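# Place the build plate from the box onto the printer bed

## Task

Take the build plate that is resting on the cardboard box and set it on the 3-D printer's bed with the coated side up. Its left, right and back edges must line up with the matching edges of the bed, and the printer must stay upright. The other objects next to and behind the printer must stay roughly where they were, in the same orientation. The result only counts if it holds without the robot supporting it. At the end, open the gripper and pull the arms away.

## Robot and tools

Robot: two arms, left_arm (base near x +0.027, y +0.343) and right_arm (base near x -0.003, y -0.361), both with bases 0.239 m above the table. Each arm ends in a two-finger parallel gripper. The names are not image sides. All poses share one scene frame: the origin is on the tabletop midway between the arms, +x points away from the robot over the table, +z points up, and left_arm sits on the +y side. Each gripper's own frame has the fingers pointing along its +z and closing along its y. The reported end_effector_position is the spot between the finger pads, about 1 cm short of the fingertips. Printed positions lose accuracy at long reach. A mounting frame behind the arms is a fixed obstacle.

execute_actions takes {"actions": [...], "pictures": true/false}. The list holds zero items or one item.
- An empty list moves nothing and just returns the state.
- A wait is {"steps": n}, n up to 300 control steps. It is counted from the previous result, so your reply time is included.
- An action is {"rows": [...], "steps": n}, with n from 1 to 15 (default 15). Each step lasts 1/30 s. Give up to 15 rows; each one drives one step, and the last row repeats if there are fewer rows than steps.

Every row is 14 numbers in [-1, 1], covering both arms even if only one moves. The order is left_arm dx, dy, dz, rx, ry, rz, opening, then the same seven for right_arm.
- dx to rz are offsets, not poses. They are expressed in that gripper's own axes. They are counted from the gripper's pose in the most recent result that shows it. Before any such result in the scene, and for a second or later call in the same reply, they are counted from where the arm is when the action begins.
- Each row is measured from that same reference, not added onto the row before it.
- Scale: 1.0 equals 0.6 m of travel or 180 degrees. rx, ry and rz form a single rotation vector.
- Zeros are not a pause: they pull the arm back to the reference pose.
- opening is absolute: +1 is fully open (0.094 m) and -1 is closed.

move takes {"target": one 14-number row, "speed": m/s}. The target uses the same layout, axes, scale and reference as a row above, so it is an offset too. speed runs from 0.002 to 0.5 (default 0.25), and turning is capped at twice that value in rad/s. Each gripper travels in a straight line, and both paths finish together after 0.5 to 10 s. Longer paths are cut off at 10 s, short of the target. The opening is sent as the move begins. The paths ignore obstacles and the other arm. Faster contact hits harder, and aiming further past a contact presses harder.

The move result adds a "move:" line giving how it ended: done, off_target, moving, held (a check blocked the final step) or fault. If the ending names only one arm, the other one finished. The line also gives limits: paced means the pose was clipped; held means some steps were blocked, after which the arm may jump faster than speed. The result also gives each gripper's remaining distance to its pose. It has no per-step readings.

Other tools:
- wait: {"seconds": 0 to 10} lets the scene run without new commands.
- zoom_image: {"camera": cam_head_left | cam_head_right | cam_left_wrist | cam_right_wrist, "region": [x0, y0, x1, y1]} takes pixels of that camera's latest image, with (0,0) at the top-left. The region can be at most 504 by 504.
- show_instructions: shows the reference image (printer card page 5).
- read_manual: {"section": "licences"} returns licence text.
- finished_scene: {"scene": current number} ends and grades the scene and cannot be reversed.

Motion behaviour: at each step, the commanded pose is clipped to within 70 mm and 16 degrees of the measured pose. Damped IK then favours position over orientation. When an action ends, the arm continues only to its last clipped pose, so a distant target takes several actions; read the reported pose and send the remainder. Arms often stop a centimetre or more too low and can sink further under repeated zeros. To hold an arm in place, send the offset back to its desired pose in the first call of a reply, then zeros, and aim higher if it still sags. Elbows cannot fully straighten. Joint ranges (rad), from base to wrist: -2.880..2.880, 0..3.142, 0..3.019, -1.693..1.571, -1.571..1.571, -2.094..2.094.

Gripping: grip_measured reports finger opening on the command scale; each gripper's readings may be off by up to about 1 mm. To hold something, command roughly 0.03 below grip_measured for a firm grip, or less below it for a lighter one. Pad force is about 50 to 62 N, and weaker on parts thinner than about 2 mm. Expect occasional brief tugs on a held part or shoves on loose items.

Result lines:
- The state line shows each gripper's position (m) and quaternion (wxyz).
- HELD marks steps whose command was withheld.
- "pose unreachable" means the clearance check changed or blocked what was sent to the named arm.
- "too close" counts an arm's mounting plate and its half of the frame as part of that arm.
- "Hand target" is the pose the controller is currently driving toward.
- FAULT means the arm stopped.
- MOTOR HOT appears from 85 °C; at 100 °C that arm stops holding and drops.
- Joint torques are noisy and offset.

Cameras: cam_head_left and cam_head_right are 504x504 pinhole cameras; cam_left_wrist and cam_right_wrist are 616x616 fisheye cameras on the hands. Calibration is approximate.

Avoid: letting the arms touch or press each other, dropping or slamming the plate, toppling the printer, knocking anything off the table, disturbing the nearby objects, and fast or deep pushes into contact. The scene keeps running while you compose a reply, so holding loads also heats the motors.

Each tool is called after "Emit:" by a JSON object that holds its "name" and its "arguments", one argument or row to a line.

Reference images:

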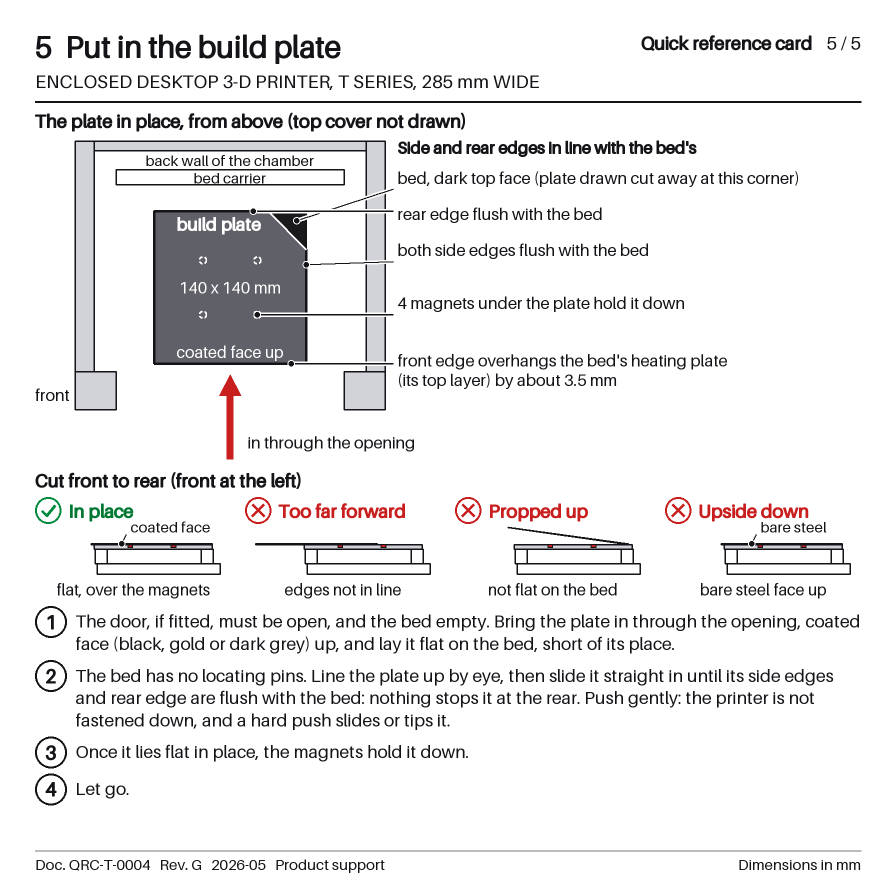

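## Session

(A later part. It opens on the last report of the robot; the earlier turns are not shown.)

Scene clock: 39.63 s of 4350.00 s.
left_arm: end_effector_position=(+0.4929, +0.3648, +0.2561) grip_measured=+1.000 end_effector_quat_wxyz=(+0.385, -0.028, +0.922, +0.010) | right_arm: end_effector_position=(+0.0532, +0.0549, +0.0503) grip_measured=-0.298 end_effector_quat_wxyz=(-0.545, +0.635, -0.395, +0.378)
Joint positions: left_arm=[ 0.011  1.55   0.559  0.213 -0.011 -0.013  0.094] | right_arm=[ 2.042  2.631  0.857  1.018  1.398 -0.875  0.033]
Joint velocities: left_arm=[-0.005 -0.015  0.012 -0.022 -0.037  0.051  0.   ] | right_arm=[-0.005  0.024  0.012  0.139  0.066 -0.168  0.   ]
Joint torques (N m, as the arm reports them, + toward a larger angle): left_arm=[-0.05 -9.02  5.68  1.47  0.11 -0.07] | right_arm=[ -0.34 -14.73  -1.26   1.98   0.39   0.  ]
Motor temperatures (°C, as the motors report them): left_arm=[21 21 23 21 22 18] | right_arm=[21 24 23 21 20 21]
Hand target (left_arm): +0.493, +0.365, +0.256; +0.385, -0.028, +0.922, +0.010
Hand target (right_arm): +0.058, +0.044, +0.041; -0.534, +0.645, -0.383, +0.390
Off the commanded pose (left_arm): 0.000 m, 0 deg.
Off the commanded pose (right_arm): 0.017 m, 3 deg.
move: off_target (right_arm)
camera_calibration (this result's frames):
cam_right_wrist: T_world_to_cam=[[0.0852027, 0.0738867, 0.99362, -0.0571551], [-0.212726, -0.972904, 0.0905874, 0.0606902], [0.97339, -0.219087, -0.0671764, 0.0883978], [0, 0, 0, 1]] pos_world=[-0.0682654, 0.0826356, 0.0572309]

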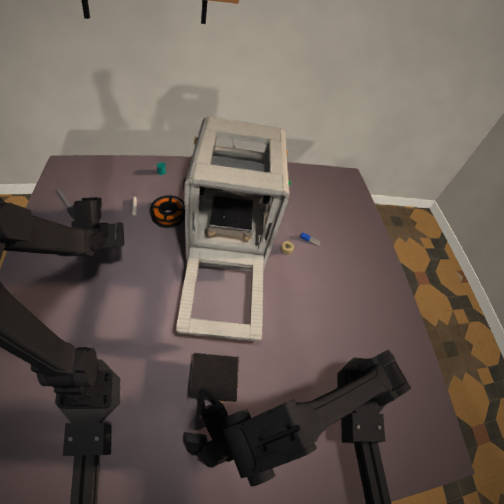

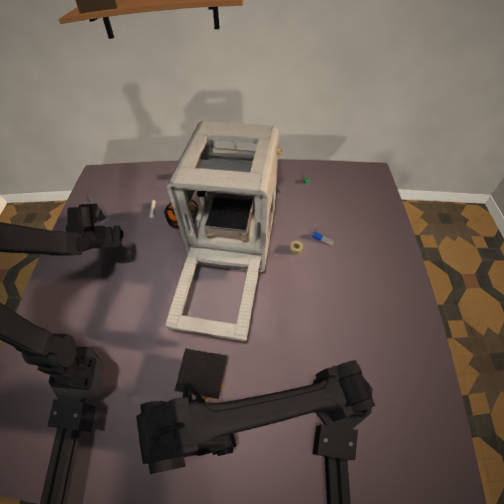

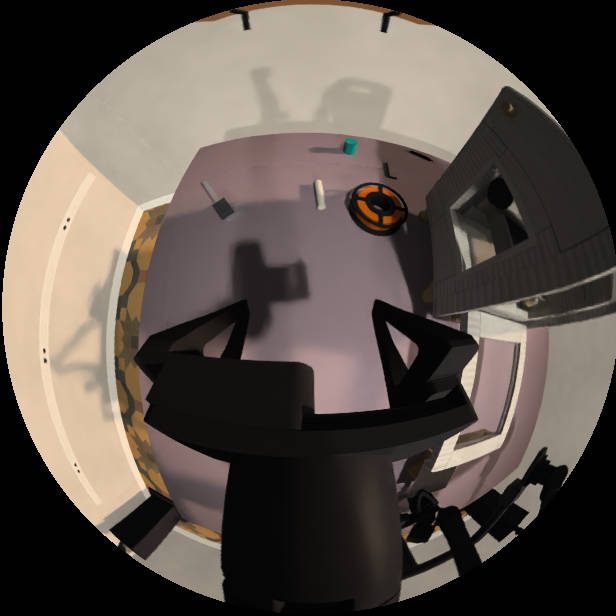

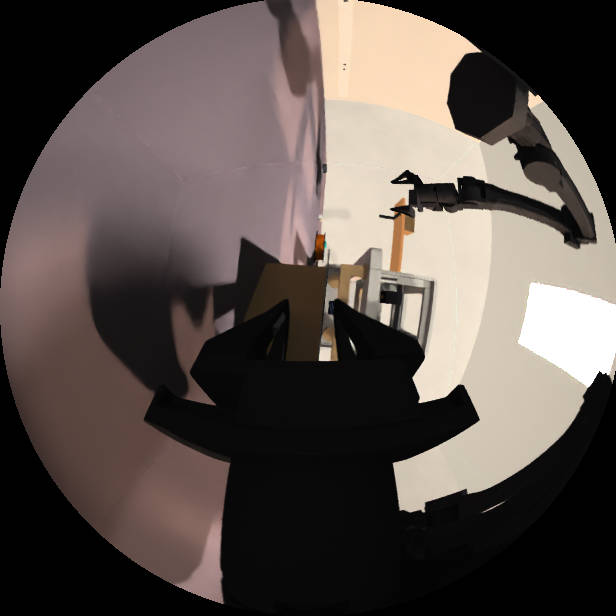

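Raise ~1 cm, then close.

Emit:
{"name": "move", "arguments": {
  "target": [0,0,0,0,0,0,1,0,-0.022,0,0.015,0,0.012,-0.3],
  "speed": 0.03
}}

Scene clock: 42.83 s of 4350.00 s.
left_arm: end_effector_position=(+0.4929, +0.3648, +0.2561) grip_measured=+1.000 end_effector_quat_wxyz=(+0.385, -0.028, +0.922, +0.010) | right_arm: end_effector_position=(+0.0504, +0.0666, +0.0736) grip_measured=-0.298 end_effector_quat_wxyz=(+0.575, -0.609, +0.407, -0.365)
Joint positions: left_arm=[ 0.011  1.55   0.559  0.213 -0.011 -0.013  0.094] | right_arm=[ 2.042  2.635  0.857  1.297  1.418 -1.072  0.033]
Joint velocities: left_arm=[-0.015  0.015 -0.022  0.002  0.022 -0.007  0.   ] | right_arm=[-0.005  0.024 -0.012  0.085  0.007 -0.051 -0.   ]
Joint torques (N m, as the arm reports them, + toward a larger angle): left_arm=[ 0.79 -9.85  5.77  1.26 -0.01  0.  ] | right_arm=[  0.63 -16.14  -0.64   1.93   0.6   -0.02]
Motor temperatures (°C, as the motors report them): left_arm=[21 21 23 21 22 18] | right_arm=[21 24 23 21 20 21]
Hand target (left_arm): +0.493, +0.365, +0.256; +0.385, -0.028, +0.922, +0.010
Hand target (right_arm): +0.054, +0.057, +0.064; +0.567, -0.615, +0.397, -0.377
Off the commanded pose (left_arm): 0.000 m, 0 deg.
Off the commanded pose (right_arm): 0.015 m, 2 deg.
move: off_target (right_arm)
camera_calibration (this result's frames):
cam_right_wrist: T_world_to_cam=[[0.0705269, -0.0115827, 0.997443, -0.0747988], [-0.211817, -0.977303, 0.0036283, 0.076022], [0.974761, -0.211532, -0.0713795, 0.0949271], [0, 0, 0, 1]] pos_world=[-0.0711532, 0.0935102, 0.0811075]

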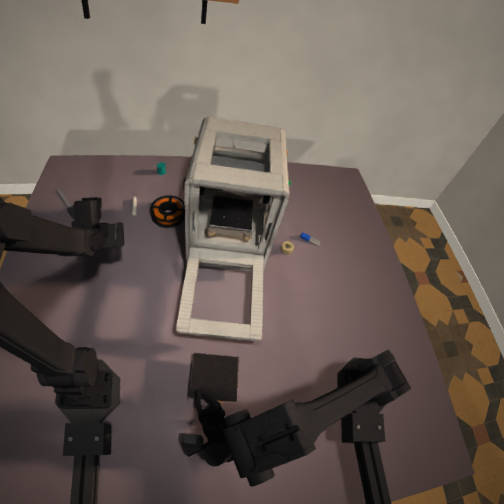

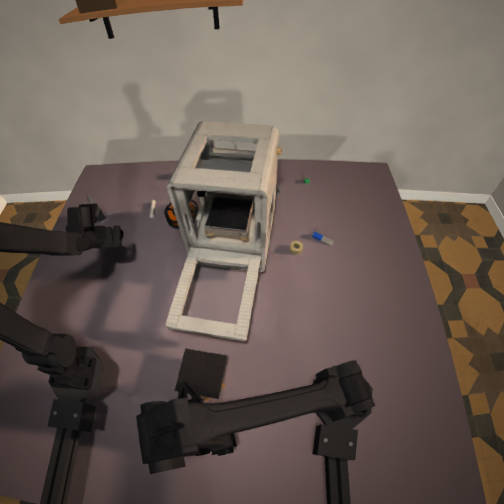

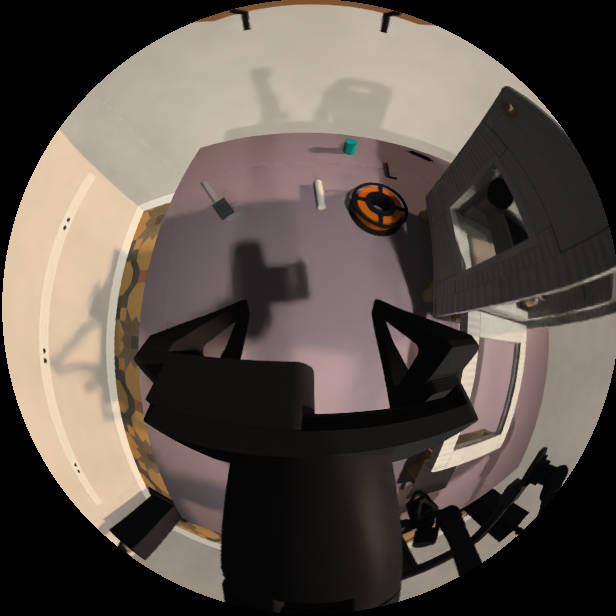

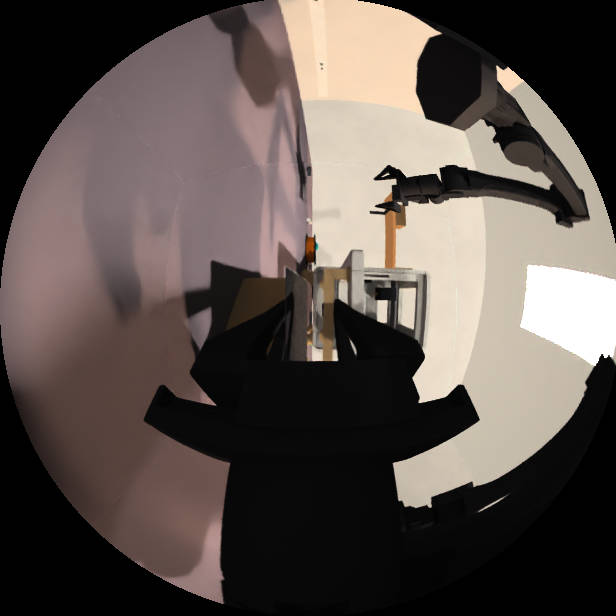

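Emit:
{"name": "move", "arguments": {
  "target": [0,0,0,0,0,0,1,0.035,0.028,0.005,0,0,0,-0.3],
  "speed": 0.03
}}

Scene clock: 46.60 s of 4350.00 s.
left_arm: end_effector_position=(+0.4929, +0.3648, +0.2561) grip_measured=+1.000 end_effector_quat_wxyz=(+0.385, -0.028, +0.922, +0.010) | right_arm: end_effector_position=(+0.0541, +0.0593, +0.0657) grip_measured=-0.298 end_effector_quat_wxyz=(+0.582, -0.603, +0.413, -0.356)
Joint positions: left_arm=[ 0.011  1.55   0.559  0.213 -0.011 -0.013  0.094] | right_arm=[ 2.037  2.675  0.857  1.377  1.412 -1.085  0.033]
Joint velocities: left_arm=[-0.005 -0.005 -0.002  0.027  0.051  0.007  0.   ] | right_arm=[-0.005 -0.005  0.002  0.071  0.066  0.051 -0.001]
Joint torques (N m, as the arm reports them, + toward a larger angle): left_arm=[ 0.99 -9.96  5.88  1.25 -0.04 -0.05] | right_arm=[ -0.13 -15.38  -1.61   2.34   0.2    0.05]
Motor temperatures (°C, as the motors report them): left_arm=[21 21 23 21 22 18] | right_arm=[21 24 23 21 20 21]
Hand target (left_arm): +0.493, +0.365, +0.256; +0.385, -0.028, +0.922, +0.010
Hand target (right_arm): +0.060, +0.048, +0.057; +0.575, -0.609, +0.407, -0.365
Off the commanded pose (left_arm): 0.000 m, 0 deg.
Off the commanded pose (right_arm): 0.016 m, 2 deg.
move: off_target (right_arm)
camera_calibration (this result's frames):
cam_right_wrist: T_world_to_cam=[[0.0791889, -0.0379972, 0.996135, -0.0660193], [-0.209841, -0.977518, -0.0206055, 0.0711254], [0.974523, -0.207399, -0.085382, 0.0899453], [0, 0, 0, 1]] pos_world=[-0.0675008, 0.0856724, 0.0749094]

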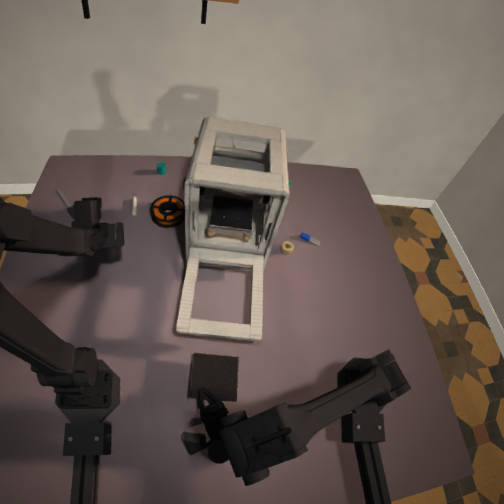

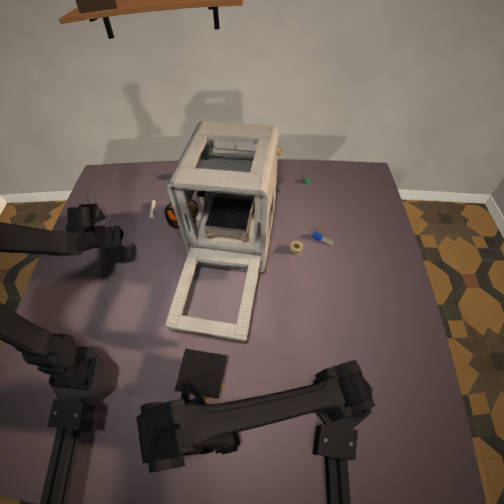

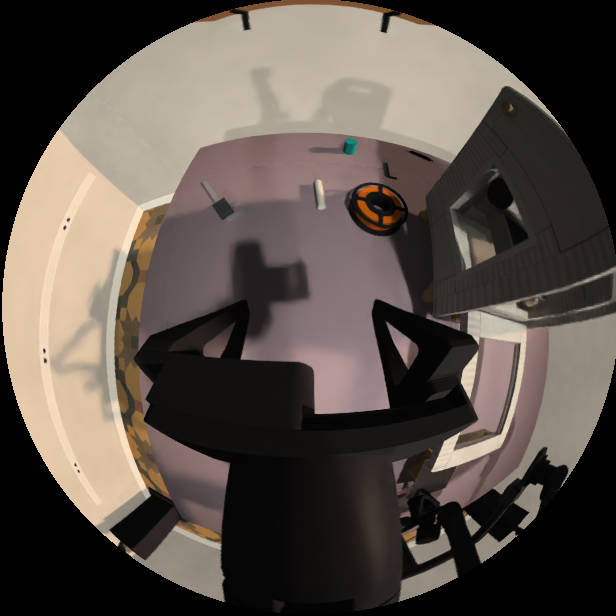

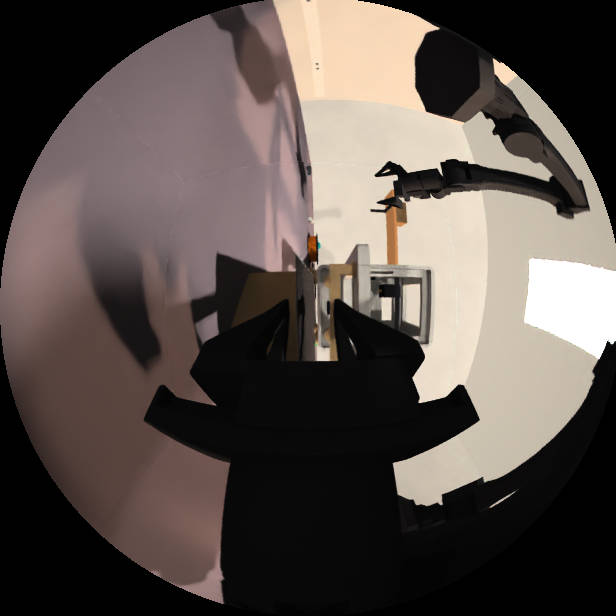

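Emit:
{"name": "move", "arguments": {
  "target": [0,0,0,0,0,0,1,0,0,0,0,0,0,-1]
}}

Emit:
{"name": "move", "arguments": {
  "target": [0,0,0,0,0,0,1,0,-0.33,0,0,0,0,-1],
  "speed": 0.12
}}

Emit:
{"name": "move", "arguments": {
  "target": [0,0,0,0,0,0,1,0.22,-0.04,0.37,0.02,0.01,-0.02,-1],
  "speed": 0.15
}}

Emit:
{"name": "zoom_image", "arguments": {
  "camera": "cam_head_left",
  "region": [160, 170, 320, 330]
}}

Emit:
{"name": "zoom_image", "arguments": {
  "camera": "cam_right_wrist",
  "region": [200, 180, 420, 400]
}}

Scene clock: 49.63 s of 4350.00 s.
left_arm: end_effector_position=(+0.4929, +0.3648, +0.2561) grip_measured=+1.000 end_effector_quat_wxyz=(+0.385, -0.028, +0.922, +0.010) | right_arm: end_effector_position=(+0.0540, +0.0594, +0.0660) grip_measured=-0.983 end_effector_quat_wxyz=(+0.582, -0.603, +0.413, -0.356)
Joint positions: left_arm=[ 0.011  1.55   0.559  0.213 -0.011 -0.013  0.094] | right_arm=[ 2.037  2.675  0.857  1.38   1.412 -1.087  0.001]
Joint velocities: left_arm=[-0.005 -0.005  0.002 -0.002 -0.051  0.037  0.   ] | right_arm=[-0.005 -0.005  0.012 -0.002  0.081  0.007 -0.   ]
Joint torques (N m, as the arm reports them, + toward a larger angle): left_arm=[-0.52 -9.64  5.65  1.16 -0.06 -0.02] | right_arm=[  0.43 -18.56  -0.82   1.28   0.42   0.11]
Motor temperatures (°C, as the motors report them): left_arm=[21 21 23 21 22 18] | right_arm=[21 24 23 21 20 21]
Hand target (left_arm): +0.493, +0.365, +0.256; +0.385, -0.028, +0.922, +0.010
Hand target (right_arm): +0.054, +0.059, +0.066; +0.582, -0.603, +0.413, -0.357
Off the commanded pose (left_arm): 0.000 m, 0 deg.
Off the commanded pose (right_arm): 0.000 m, 0 deg.
move: done
camera_calibration (this result's frames):
cam_right_wrist: T_world_to_cam=[[0.0789425, -0.0384851, 0.996136, -0.0662476], [-0.209662, -0.977545, -0.0211514, 0.0712755], [0.974582, -0.207182, -0.0852387, 0.0900046], [0, 0, 0, 1]] pos_world=[-0.0675434, 0.0857728, 0.0751711]

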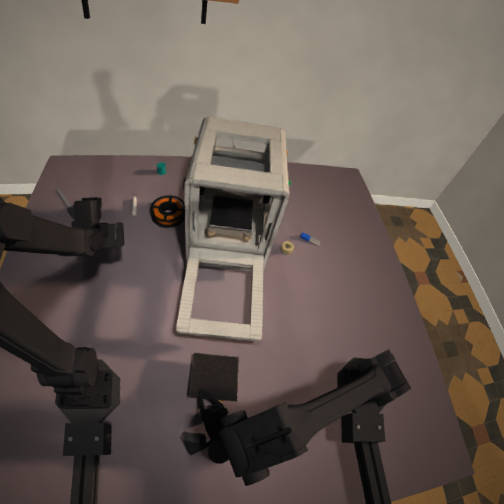

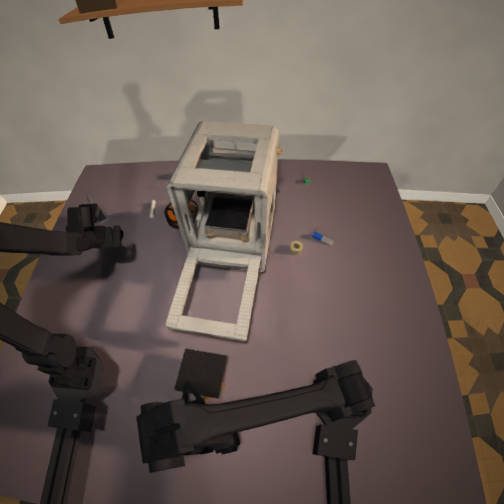

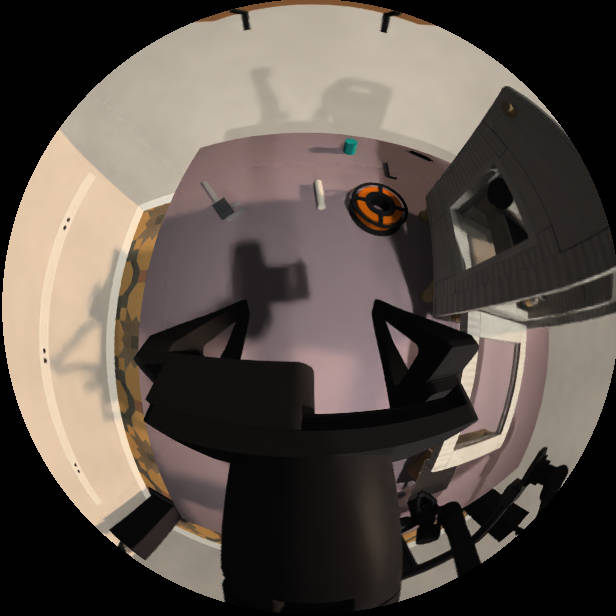

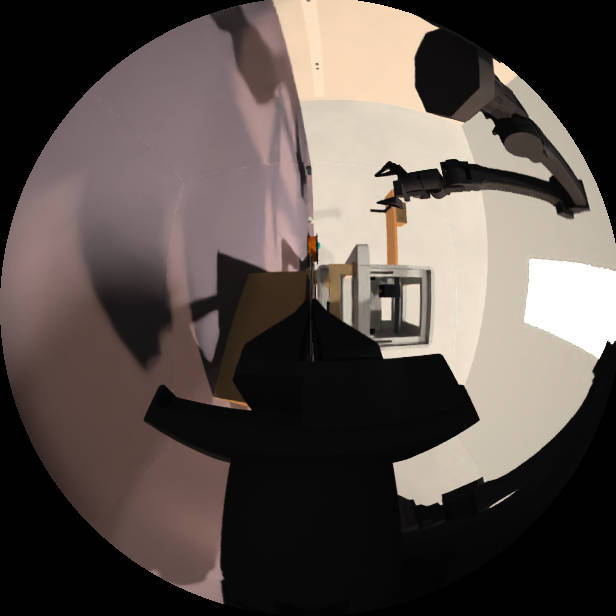

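Scene clock: 51.80 s of 4350.00 s.
left_arm: end_effector_position=(+0.4929, +0.3648, +0.2561) grip_measured=+1.000 end_effector_quat_wxyz=(+0.385, -0.028, +0.922, +0.010) | right_arm: end_effector_position=(+0.0658, +0.0563, +0.2578) grip_measured=-0.983 end_effector_quat_wxyz=(+0.583, -0.604, +0.410, -0.356)
Joint positions: left_arm=[ 0.011  1.55   0.559  0.213 -0.011 -0.013  0.094] | right_arm=[ 2.008  2.046  0.56   1.134  1.38  -1.178  0.001]
Joint velocities: left_arm=[ 0.005 -0.005 -0.017  0.017 -0.007 -0.051  0.   ] | right_arm=[-0.005  0.005  0.007 -0.037 -0.007 -0.007  0.   ]
Joint torques (N m, as the arm reports them, + toward a larger angle): left_arm=[ 0.75 -9.94  5.78  1.48 -0.01 -0.08] | right_arm=[ -0.11 -17.5    2.02   1.12   0.26   0.08]
Motor temperatures (°C, as the motors report them): left_arm=[21 21 23 21 22 18] | right_arm=[21 24 23 21 20 21]
Hand target (left_arm): +0.493, +0.365, +0.256; +0.385, -0.028, +0.922, +0.010
Hand target (right_arm): +0.069, +0.056, +0.262; +0.583, -0.603, +0.413, -0.356
Off the commanded pose (left_arm): 0.000 m, 0 deg.
Off the commanded pose (right_arm): 0.007 m, 0 deg.
move: done
camera_calibration (this result's frames):
cam_right_wrist: T_world_to_cam=[[0.0763207, -0.0362457, 0.996424, -0.258424], [-0.203495, -0.978871, -0.0200206, 0.0741931], [0.976097, -0.201239, -0.082084, 0.0929679], [0, 0, 0, 1]] pos_world=[-0.0559246, 0.0819676, 0.266616]

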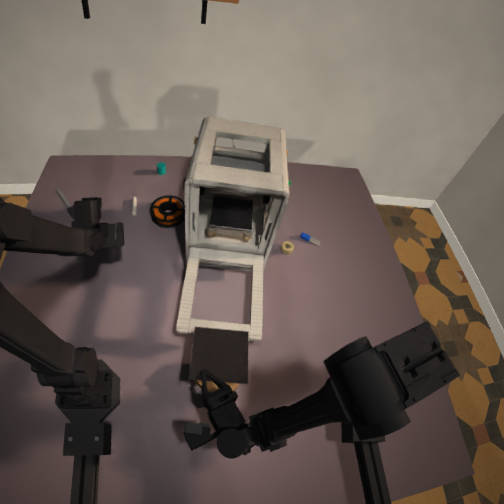

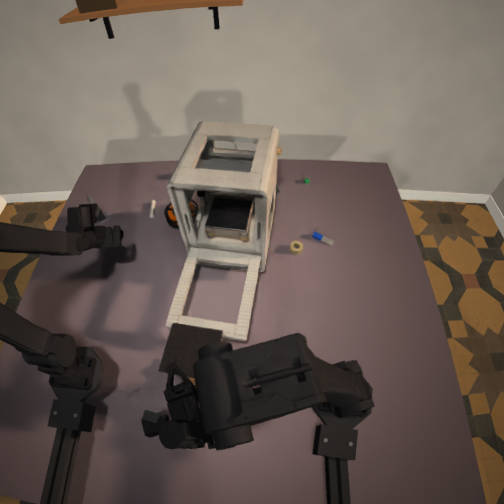

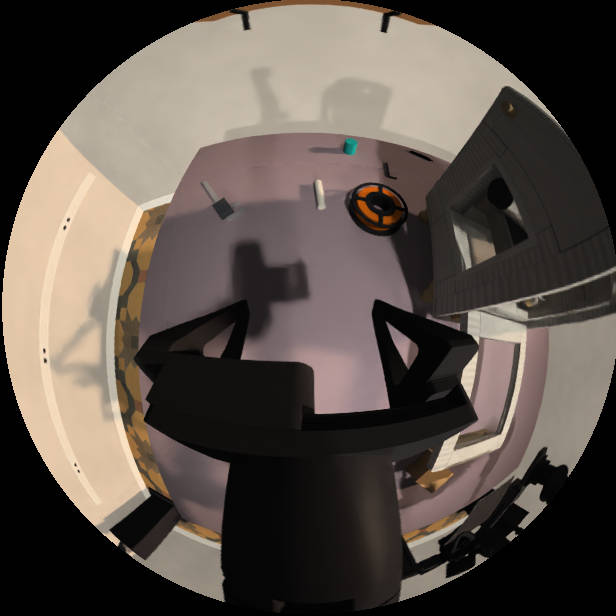

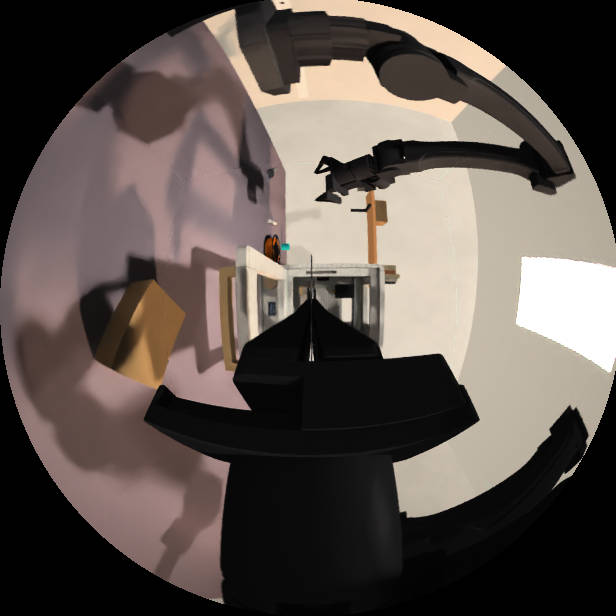

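Scene clock: 53.90 s of 4350.00 s.
left_arm: end_effector_position=(+0.4929, +0.3648, +0.2561) grip_measured=+1.000 end_effector_quat_wxyz=(+0.385, -0.028, +0.922, +0.010) | right_arm: end_effector_position=(+0.3192, +0.0198, +0.2642) grip_measured=-0.983 end_effector_quat_wxyz=(+0.582, -0.592, +0.398, -0.391)
Joint positions: left_arm=[ 0.011  1.55   0.559  0.213 -0.011 -0.013  0.094] | right_arm=[ 1.286  2.144  0.566  1.556  0.709 -1.558  0.001]
Joint velocities: left_arm=[-0.015 -0.005 -0.002 -0.017  0.051 -0.095  0.   ] | right_arm=[-0.005  0.005 -0.012 -0.007  0.007  0.022 -0.001]
Joint torques (N m, as the arm reports them, + toward a larger angle): left_arm=[ 0.65 -9.89  5.67  1.23 -0.01 -0.02] | right_arm=[  0.8  -13.99   3.21   2.5   -0.12   0.01]
Motor temperatures (°C, as the motors report them): left_arm=[21 21 23 21 22 18] | right_arm=[21 24 23 21 20 21]
Hand target (left_arm): +0.493, +0.365, +0.256; +0.385, -0.028, +0.922, +0.010
Hand target (right_arm): +0.319, +0.025, +0.261; +0.584, -0.593, +0.391, -0.393
Off the commanded pose (left_arm): 0.000 m, 0 deg.
Off the commanded pose (right_arm): 0.010 m, 1 deg.
move: done
camera_calibration (this result's frames):
cam_right_wrist: T_world_to_cam=[[0.011311, -0.0135776, 0.999844, -0.266048], [-0.239831, -0.970758, -0.0104694, 0.0990301], [0.970749, -0.239675, -0.0142366, -0.176669], [0, 0, 0, 1]] pos_world=[0.198261, 0.0501788, 0.264528]

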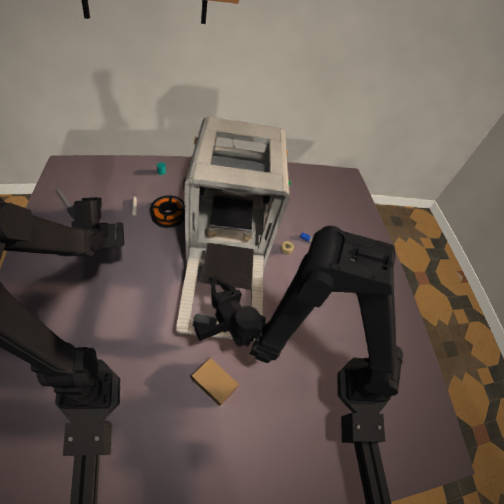

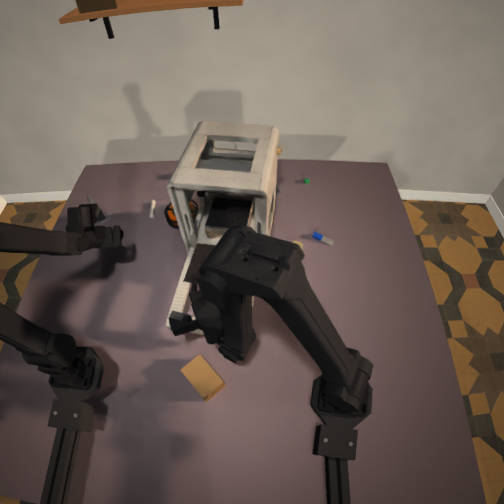

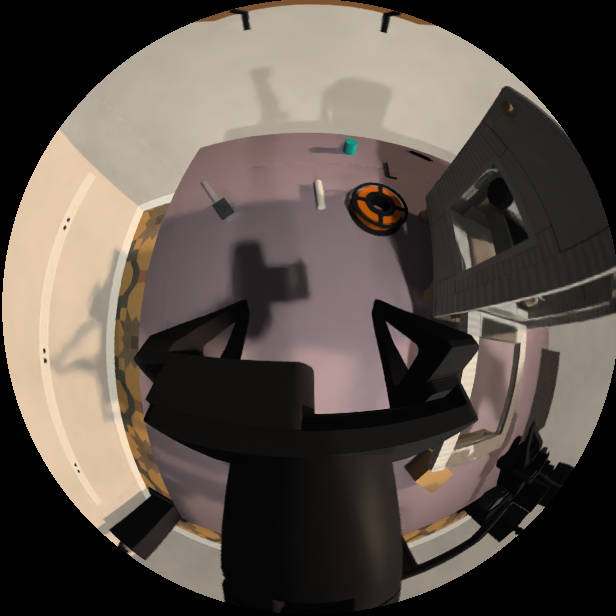

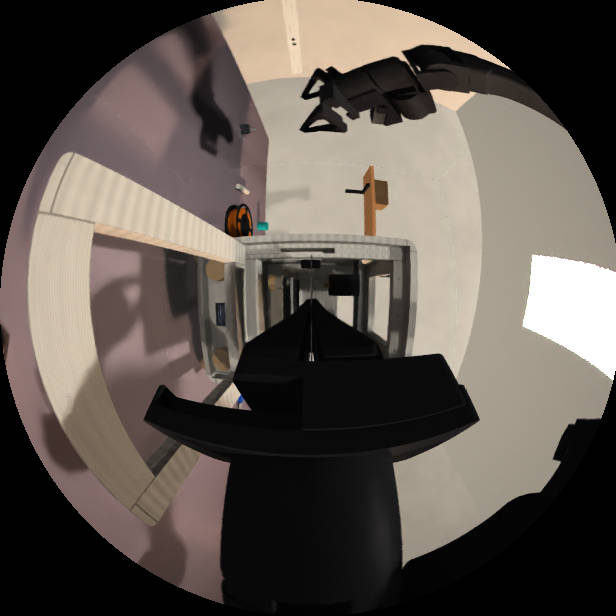

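Region (160, 170, 320, 330) of cam_head_left's 504x504 image, scaled by 3.150, with more detail than that image has.

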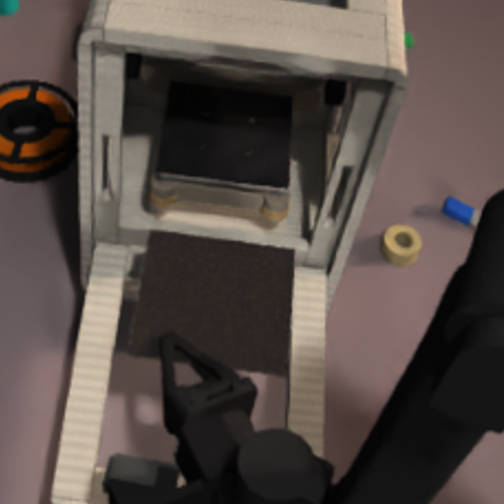

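Region (200, 180, 420, 400) of cam_right_wrist's 616x616 image, scaled by 2.291, with more detail than that image has.

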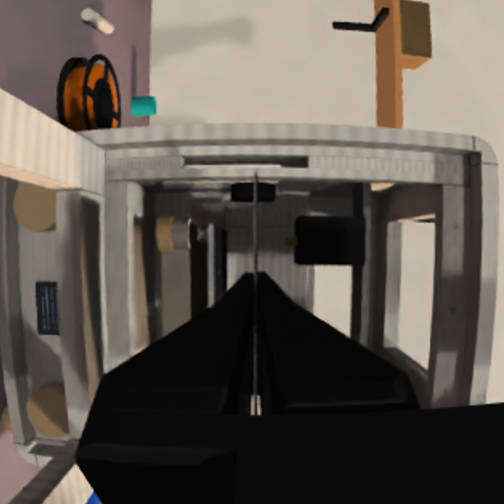

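Emit:
{"name": "move", "arguments": {
  "target": [0,0,0,0,0,0,1,0.13,0.052,0.235,0,-0.008,0,-1],
  "speed": 0.1
}}

Emit:
{"name": "zoom_image", "arguments": {
  "camera": "cam_head_left",
  "region": [180, 170, 290, 280]
}}

Emit:
{"name": "zoom_image", "arguments": {
  "camera": "cam_right_wrist",
  "region": [230, 200, 390, 360]
}}

Scene clock: 58.60 s of 4350.00 s.
left_arm: end_effector_position=(+0.4929, +0.3648, +0.2561) grip_measured=+1.000 end_effector_quat_wxyz=(+0.385, -0.028, +0.922, +0.010) | right_arm: end_effector_position=(+0.4629, -0.0192, +0.2355) grip_measured=-0.984 end_effector_quat_wxyz=(+0.580, -0.596, +0.399, -0.387)
Joint positions: left_arm=[ 0.011  1.55   0.559  0.213 -0.011 -0.013  0.094] | right_arm=[ 0.923  2.241  0.746  1.466  0.339 -1.562  0.001]
Joint velocities: left_arm=[ 0.005  0.005 -0.002 -0.007 -0.022  0.007  0.   ] | right_arm=[-0.005 -0.015 -0.002 -0.002  0.007  0.007 -0.001]
Joint torques (N m, as the arm reports them, + toward a larger angle): left_arm=[ 1.2  -9.73  5.78  1.23  0.   -0.02] | right_arm=[  0.63 -15.54   8.35   1.15  -0.54   0.1 ]
Motor temperatures (°C, as the motors report them): left_arm=[21 21 23 21 22 18] | right_arm=[21 24 23 21 20 21]
Hand target (left_arm): +0.493, +0.365, +0.256; +0.385, -0.028, +0.922, +0.010
Hand target (right_arm): +0.475, -0.001, +0.231; +0.587, -0.596, +0.393, -0.382
Off the commanded pose (left_arm): 0.000 m, 0 deg.
Off the commanded pose (right_arm): 0.026 m, 1 deg.
move: off_target (right_arm)
camera_calibration (this result's frames):
cam_right_wrist: T_world_to_cam=[[0.0223072, -0.00907426, 0.99971, -0.244462], [-0.233242, -0.972412, -0.00362198, 0.0906202], [0.972163, -0.233094, -0.0238083, -0.324179], [0, 0, 0, 1]] pos_world=[0.341745, 0.0103377, 0.237001]

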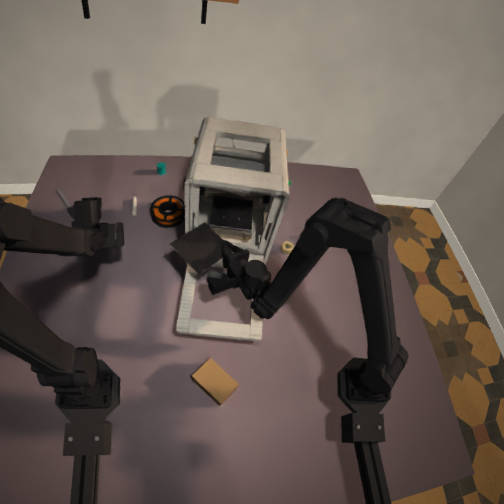

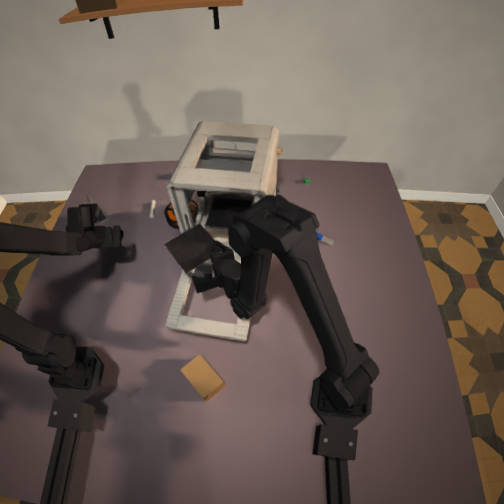

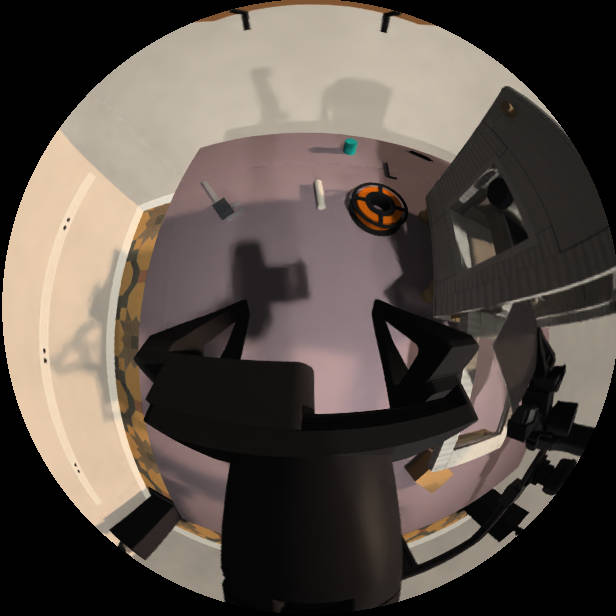

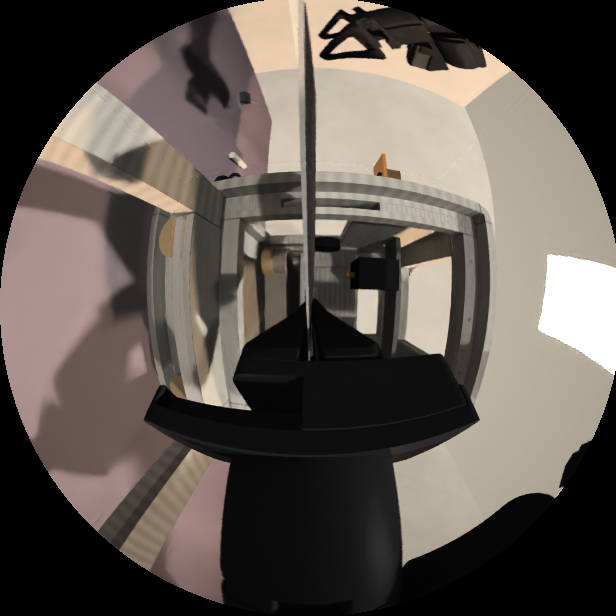

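Region (180, 170, 290, 280) of cam_head_left's 504x504 image, scaled by 4.582, with more detail than that image has.

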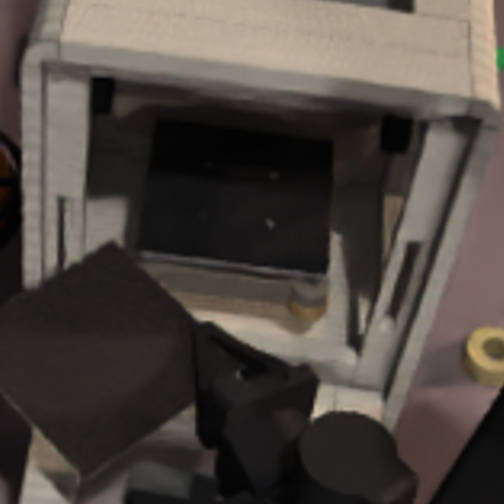

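Region (230, 200, 390, 360) of cam_right_wrist's 616x616 image, scaled by 3.150, with more detail than that image has.

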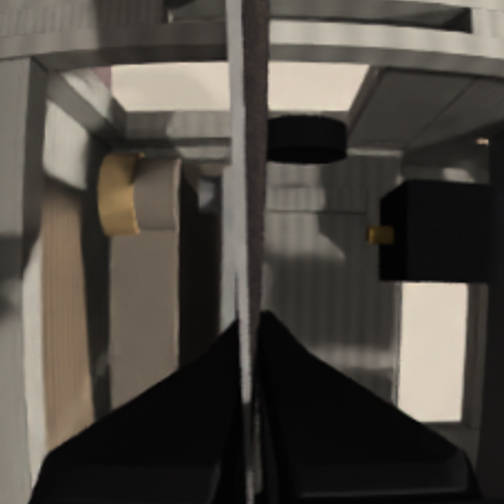

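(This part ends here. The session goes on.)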